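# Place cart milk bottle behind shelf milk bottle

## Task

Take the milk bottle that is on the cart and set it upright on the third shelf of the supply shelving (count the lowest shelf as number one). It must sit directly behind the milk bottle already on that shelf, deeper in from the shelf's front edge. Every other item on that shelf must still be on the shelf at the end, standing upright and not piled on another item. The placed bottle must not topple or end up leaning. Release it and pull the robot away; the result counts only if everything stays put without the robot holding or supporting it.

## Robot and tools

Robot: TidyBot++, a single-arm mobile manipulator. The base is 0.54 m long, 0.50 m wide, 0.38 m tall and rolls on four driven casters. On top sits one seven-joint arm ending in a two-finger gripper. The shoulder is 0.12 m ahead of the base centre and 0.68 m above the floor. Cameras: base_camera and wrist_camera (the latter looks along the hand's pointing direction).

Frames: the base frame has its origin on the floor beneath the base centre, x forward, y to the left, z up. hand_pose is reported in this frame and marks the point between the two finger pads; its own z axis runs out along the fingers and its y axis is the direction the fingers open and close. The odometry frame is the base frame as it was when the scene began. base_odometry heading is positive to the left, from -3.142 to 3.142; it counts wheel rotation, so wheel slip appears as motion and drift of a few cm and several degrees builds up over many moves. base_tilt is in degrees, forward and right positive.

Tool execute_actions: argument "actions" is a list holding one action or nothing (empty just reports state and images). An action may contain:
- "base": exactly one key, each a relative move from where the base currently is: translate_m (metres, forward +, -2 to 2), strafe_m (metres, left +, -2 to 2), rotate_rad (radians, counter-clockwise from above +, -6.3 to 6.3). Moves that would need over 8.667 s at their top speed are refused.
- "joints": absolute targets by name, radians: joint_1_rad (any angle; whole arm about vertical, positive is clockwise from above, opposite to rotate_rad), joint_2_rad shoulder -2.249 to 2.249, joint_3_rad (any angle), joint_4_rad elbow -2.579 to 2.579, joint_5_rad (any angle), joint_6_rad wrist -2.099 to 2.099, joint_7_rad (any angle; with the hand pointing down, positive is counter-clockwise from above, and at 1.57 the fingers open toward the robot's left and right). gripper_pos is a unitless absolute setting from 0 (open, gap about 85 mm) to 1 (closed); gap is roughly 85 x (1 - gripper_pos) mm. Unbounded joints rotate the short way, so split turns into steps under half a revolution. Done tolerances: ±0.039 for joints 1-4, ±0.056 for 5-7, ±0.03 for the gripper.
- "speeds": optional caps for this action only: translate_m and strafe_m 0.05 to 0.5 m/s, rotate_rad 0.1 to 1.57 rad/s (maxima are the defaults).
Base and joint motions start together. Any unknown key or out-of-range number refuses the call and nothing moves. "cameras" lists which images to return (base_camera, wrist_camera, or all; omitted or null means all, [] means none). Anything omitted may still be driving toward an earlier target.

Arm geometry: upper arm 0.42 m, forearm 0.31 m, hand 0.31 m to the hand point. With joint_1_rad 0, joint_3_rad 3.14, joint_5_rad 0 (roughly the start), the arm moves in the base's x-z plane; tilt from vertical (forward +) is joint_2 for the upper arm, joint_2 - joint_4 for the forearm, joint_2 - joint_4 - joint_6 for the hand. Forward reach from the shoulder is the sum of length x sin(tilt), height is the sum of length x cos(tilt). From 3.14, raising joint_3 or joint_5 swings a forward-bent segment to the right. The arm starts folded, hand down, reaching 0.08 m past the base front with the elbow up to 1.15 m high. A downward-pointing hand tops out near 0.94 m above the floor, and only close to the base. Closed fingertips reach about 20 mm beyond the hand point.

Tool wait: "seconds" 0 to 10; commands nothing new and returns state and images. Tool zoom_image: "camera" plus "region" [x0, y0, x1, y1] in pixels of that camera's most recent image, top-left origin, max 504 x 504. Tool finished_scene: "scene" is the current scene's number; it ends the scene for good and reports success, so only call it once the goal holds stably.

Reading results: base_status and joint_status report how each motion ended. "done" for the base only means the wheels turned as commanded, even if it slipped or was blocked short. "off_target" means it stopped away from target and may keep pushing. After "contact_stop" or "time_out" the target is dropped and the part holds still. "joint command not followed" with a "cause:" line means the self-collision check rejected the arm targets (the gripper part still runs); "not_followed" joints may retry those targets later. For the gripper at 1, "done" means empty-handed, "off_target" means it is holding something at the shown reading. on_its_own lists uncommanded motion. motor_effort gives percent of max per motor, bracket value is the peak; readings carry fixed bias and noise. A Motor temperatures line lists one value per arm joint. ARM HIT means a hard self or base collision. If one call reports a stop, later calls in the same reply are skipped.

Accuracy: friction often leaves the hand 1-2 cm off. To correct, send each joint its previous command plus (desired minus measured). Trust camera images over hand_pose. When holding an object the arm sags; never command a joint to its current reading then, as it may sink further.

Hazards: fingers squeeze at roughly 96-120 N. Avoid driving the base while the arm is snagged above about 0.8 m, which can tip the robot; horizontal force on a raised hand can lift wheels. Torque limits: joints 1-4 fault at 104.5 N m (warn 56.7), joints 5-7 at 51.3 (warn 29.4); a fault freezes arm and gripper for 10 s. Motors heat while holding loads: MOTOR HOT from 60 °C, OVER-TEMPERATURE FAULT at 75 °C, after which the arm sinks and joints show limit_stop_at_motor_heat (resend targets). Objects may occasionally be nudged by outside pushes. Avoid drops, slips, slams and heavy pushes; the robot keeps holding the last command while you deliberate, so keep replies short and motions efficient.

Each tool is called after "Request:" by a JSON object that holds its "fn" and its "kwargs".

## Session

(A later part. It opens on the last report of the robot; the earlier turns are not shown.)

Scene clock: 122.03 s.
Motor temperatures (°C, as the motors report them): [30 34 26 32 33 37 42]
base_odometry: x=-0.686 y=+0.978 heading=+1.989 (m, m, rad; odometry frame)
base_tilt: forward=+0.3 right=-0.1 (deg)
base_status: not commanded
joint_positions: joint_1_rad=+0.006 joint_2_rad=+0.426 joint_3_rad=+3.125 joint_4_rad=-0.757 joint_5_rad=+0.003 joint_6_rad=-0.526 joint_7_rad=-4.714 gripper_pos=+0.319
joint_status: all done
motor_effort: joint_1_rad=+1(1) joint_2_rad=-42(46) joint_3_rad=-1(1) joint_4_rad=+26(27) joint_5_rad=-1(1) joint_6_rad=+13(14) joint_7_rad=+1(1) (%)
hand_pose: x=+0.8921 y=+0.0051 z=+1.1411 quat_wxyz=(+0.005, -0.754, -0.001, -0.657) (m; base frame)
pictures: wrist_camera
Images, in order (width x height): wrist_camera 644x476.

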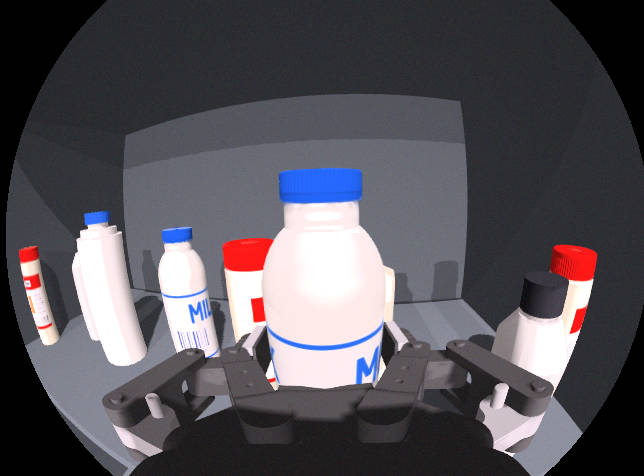

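Request:
{"fn": "execute_actions", "kwargs": {"actions": [{"base":{"translate_m":-0.06},"speeds":{"translate_m":0.15}}], "cameras": []}}

Request:
{"fn": "execute_actions", "kwargs": {"actions": [{"base":{"strafe_m":0.186},"speeds":{"strafe_m":0.2}}], "cameras": []}}

Request:
{"fn": "execute_actions", "kwargs": {"actions": [{"base":{"translate_m":0.06},"speeds":{"translate_m":0.15}}], "cameras": ["wrist_camera"]}}

Request:
{"fn": "execute_actions", "kwargs": {"actions": [{"joints":{"joint_2_rad":0.465}}], "cameras": ["wrist_camera"]}}

Request:
{"fn": "execute_actions", "kwargs": {"actions": [{"joints":{"joint_2_rad":0.495,"gripper_pos":0.08}}], "cameras": []}}

Request:
{"fn": "execute_actions", "kwargs": {"actions": [{"base":{"translate_m":-0.4},"speeds":{"translate_m":0.3}}], "cameras": ["wrist_camera"]}}

Request:
{"fn": "execute_actions", "kwargs": {"actions": [{"joints":{"joint_2_rad":0.1,"joint_4_rad":-0.5,"joint_6_rad":-1.2}}], "cameras": ["wrist_camera"]}}

Scene clock: 123.80 s.
Motor temperatures (°C, as the motors report them): [30 34 26 32 33 37 42]
base_odometry: x=-0.662 y=+0.923 heading=+1.989 (m, m, rad; odometry frame)
base_tilt: forward=+0.3 right=-0.1 (deg)
base_status: done
joint_positions: joint_1_rad=+0.006 joint_2_rad=+0.422 joint_3_rad=+3.125 joint_4_rad=-0.757 joint_5_rad=+0.003 joint_6_rad=-0.527 joint_7_rad=-4.714 gripper_pos=+0.319
joint_status: not commanded
motor_effort: joint_1_rad=+0(2) joint_2_rad=-42(45) joint_3_rad=-1(2) joint_4_rad=+26(27) joint_5_rad=-1(2) joint_6_rad=+13(14) joint_7_rad=+1(1) (%)
hand_pose: x=+0.8902 y=+0.0051 z=+1.1439 quat_wxyz=(+0.005, -0.753, -0.001, -0.658) (m; base frame)
pictures: none
No camera images: the call's "cameras" was empty. Leave "cameras" out to get every camera's image.

Scene clock: 125.50 s.
Motor temperatures (°C, as the motors report them): [30 34 26 32 33 37 42]
base_odometry: x=-0.832 y=+0.847 heading=+1.989 (m, m, rad; odometry frame)
base_tilt: forward=+0.3 right=-0.1 (deg)
base_status: done
joint_positions: joint_1_rad=-0.002 joint_2_rad=+0.422 joint_3_rad=+3.125 joint_4_rad=-0.757 joint_5_rad=+0.003 joint_6_rad=-0.527 joint_7_rad=-4.714 gripper_pos=+0.319
joint_status: not commanded
motor_effort: joint_1_rad=+0(4) joint_2_rad=-41(42) joint_3_rad=+0(3) joint_4_rad=+26(26) joint_5_rad=-1(1) joint_6_rad=+13(14) joint_7_rad=+1(0) (%)
hand_pose: x=+0.8902 y=+0.0110 z=+1.1437 quat_wxyz=(+0.007, -0.753, -0.004, -0.658) (m; base frame)
pictures: none
No camera images: the call's "cameras" was empty. Leave "cameras" out to get every camera's image.

Scene clock: 126.77 s.
Motor temperatures (°C, as the motors report them): [30 34 26 32 33 37 42]
base_odometry: x=-0.857 y=+0.902 heading=+1.990 (m, m, rad; odometry frame)
base_tilt: forward=+0.3 right=-0.1 (deg)
base_status: done
joint_positions: joint_1_rad=-0.002 joint_2_rad=+0.431 joint_3_rad=+3.125 joint_4_rad=-0.757 joint_5_rad=+0.003 joint_6_rad=-0.528 joint_7_rad=-4.714 gripper_pos=+0.319
joint_status: not commanded
motor_effort: joint_1_rad=+1(1) joint_2_rad=-41(45) joint_3_rad=+0(1) joint_4_rad=+25(27) joint_5_rad=+0(1) joint_6_rad=+13(14) joint_7_rad=+0(0) (%)
hand_pose: x=+0.8941 y=+0.0110 z=+1.1366 quat_wxyz=(+0.007, -0.757, -0.004, -0.654) (m; base frame)
pictures: wrist_camera
Images, in order (width x height): wrist_camera 644x476.

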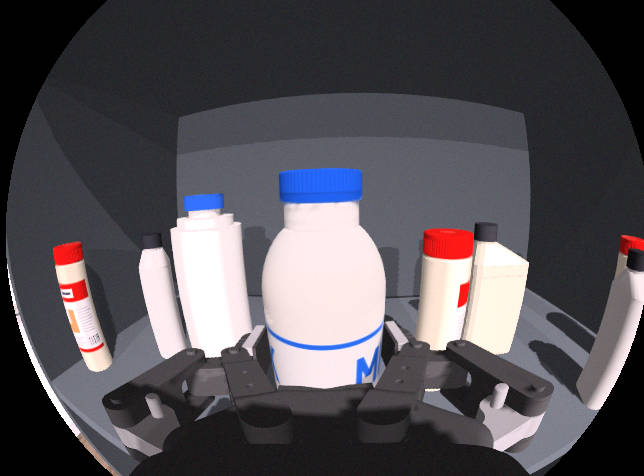

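Scene clock: 127.60 s.
Motor temperatures (°C, as the motors report them): [30 34 26 32 33 37 42]
base_odometry: x=-0.857 y=+0.902 heading=+1.990 (m, m, rad; odometry frame)
base_tilt: forward=+0.3 right=-0.1 (deg)
base_status: not commanded
joint_positions: joint_1_rad=-0.002 joint_2_rad=+0.484 joint_3_rad=+3.125 joint_4_rad=-0.753 joint_5_rad=+0.003 joint_6_rad=-0.524 joint_7_rad=-4.714 gripper_pos=+0.319
joint_status: all done
motor_effort: joint_1_rad=+0(1) joint_2_rad=-41(45) joint_3_rad=-1(1) joint_4_rad=+24(26) joint_5_rad=-1(1) joint_6_rad=+11(13) joint_7_rad=+0(1) (%)
hand_pose: x=+0.9172 y=+0.0111 z=+1.0984 quat_wxyz=(+0.008, -0.771, -0.004, -0.637) (m; base frame)
pictures: wrist_camera
Images, in order (width x height): wrist_camera 644x476.

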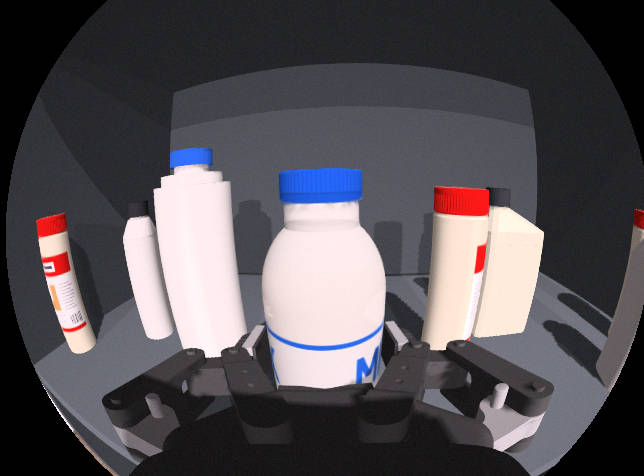

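Scene clock: 128.67 s.
Motor temperatures (°C, as the motors report them): [30 34 26 32 33 37 42]
base_odometry: x=-0.857 y=+0.902 heading=+1.990 (m, m, rad; odometry frame)
base_tilt: forward=+0.3 right=-0.1 (deg)
base_status: not commanded
joint_positions: joint_1_rad=-0.002 joint_2_rad=+0.490 joint_3_rad=+3.125 joint_4_rad=-0.746 joint_5_rad=+0.003 joint_6_rad=-0.524 joint_7_rad=-4.714 gripper_pos=+0.080
joint_status: all done
motor_effort: joint_1_rad=+0(1) joint_2_rad=-36(42) joint_3_rad=+0(0) joint_4_rad=+20(24) joint_5_rad=-1(1) joint_6_rad=+8(12) joint_7_rad=+1(1) (%)
hand_pose: x=+0.9194 y=+0.0110 z=+1.0981 quat_wxyz=(+0.008, -0.771, -0.004, -0.637) (m; base frame)
pictures: none
No camera images: the call's "cameras" was empty. Leave "cameras" out to get every camera's image.

Scene clock: 131.00 s.
Motor temperatures (°C, as the motors report them): [30 34 26 32 33 37 42]
base_odometry: x=-0.694 y=+0.536 heading=+1.990 (m, m, rad; odometry frame)
base_tilt: forward=+0.3 right=-0.1 (deg)
base_status: done
joint_positions: joint_1_rad=-0.001 joint_2_rad=+0.493 joint_3_rad=+3.125 joint_4_rad=-0.744 joint_5_rad=+0.003 joint_6_rad=-0.524 joint_7_rad=-4.714 gripper_pos=+0.080
joint_status: not commanded
motor_effort: joint_1_rad=+0(4) joint_2_rad=-37(40) joint_3_rad=-1(3) joint_4_rad=+20(22) joint_5_rad=+0(1) joint_6_rad=+8(9) joint_7_rad=+1(0) (%)
hand_pose: x=+0.9204 y=+0.0105 z=+1.0973 quat_wxyz=(+0.007, -0.771, -0.004, -0.637) (m; base frame)
pictures: wrist_camera
Images, in order (width x height): wrist_camera 644x476.

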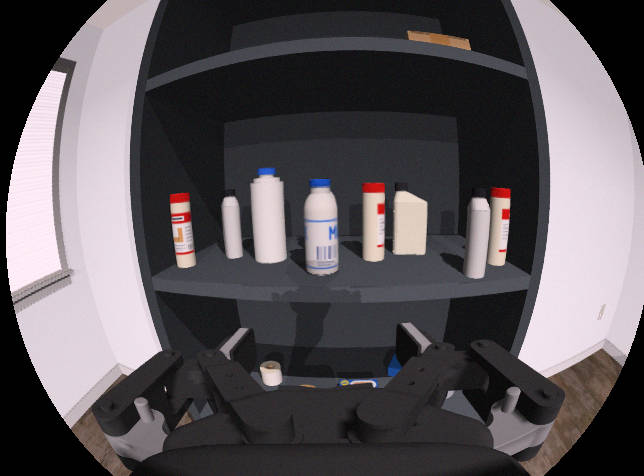

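Scene clock: 133.00 s.
Motor temperatures (°C, as the motors report them): [30 34 26 32 33 37 42]
base_odometry: x=-0.694 y=+0.536 heading=+1.990 (m, m, rad; odometry frame)
base_tilt: forward=+0.3 right=-0.1 (deg)
base_status: not commanded
joint_positions: joint_1_rad=-0.001 joint_2_rad=+0.102 joint_3_rad=+3.125 joint_4_rad=-0.499 joint_5_rad=+0.003 joint_6_rad=-1.169 joint_7_rad=-4.714 gripper_pos=+0.080
joint_status: all done
motor_effort: joint_1_rad=+0(0) joint_2_rad=-18(40) joint_3_rad=+0(0) joint_4_rad=+14(22) joint_5_rad=-1(1) joint_6_rad=+8(9) joint_7_rad=+0(0) (%)
hand_pose: x=+0.6446 y=+0.0089 z=+1.2979 quat_wxyz=(+0.005, -0.774, -0.005, -0.633) (m; base frame)
pictures: wrist_camera
Images, in order (width x height): wrist_camera 644x476.

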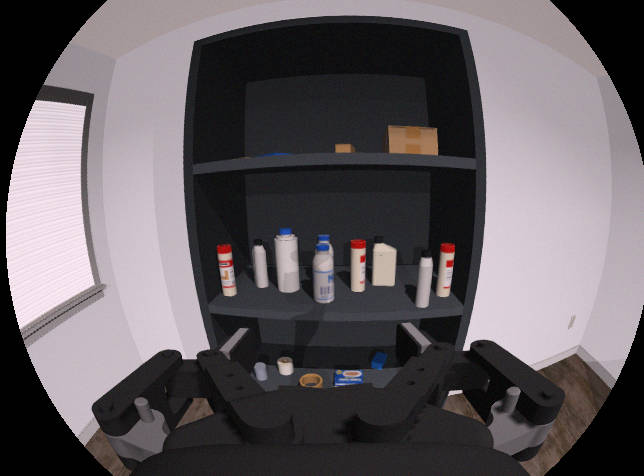

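Request:
{"fn": "finished_scene", "kwargs": {"scene": 1}}

The scene is finished: the task was done.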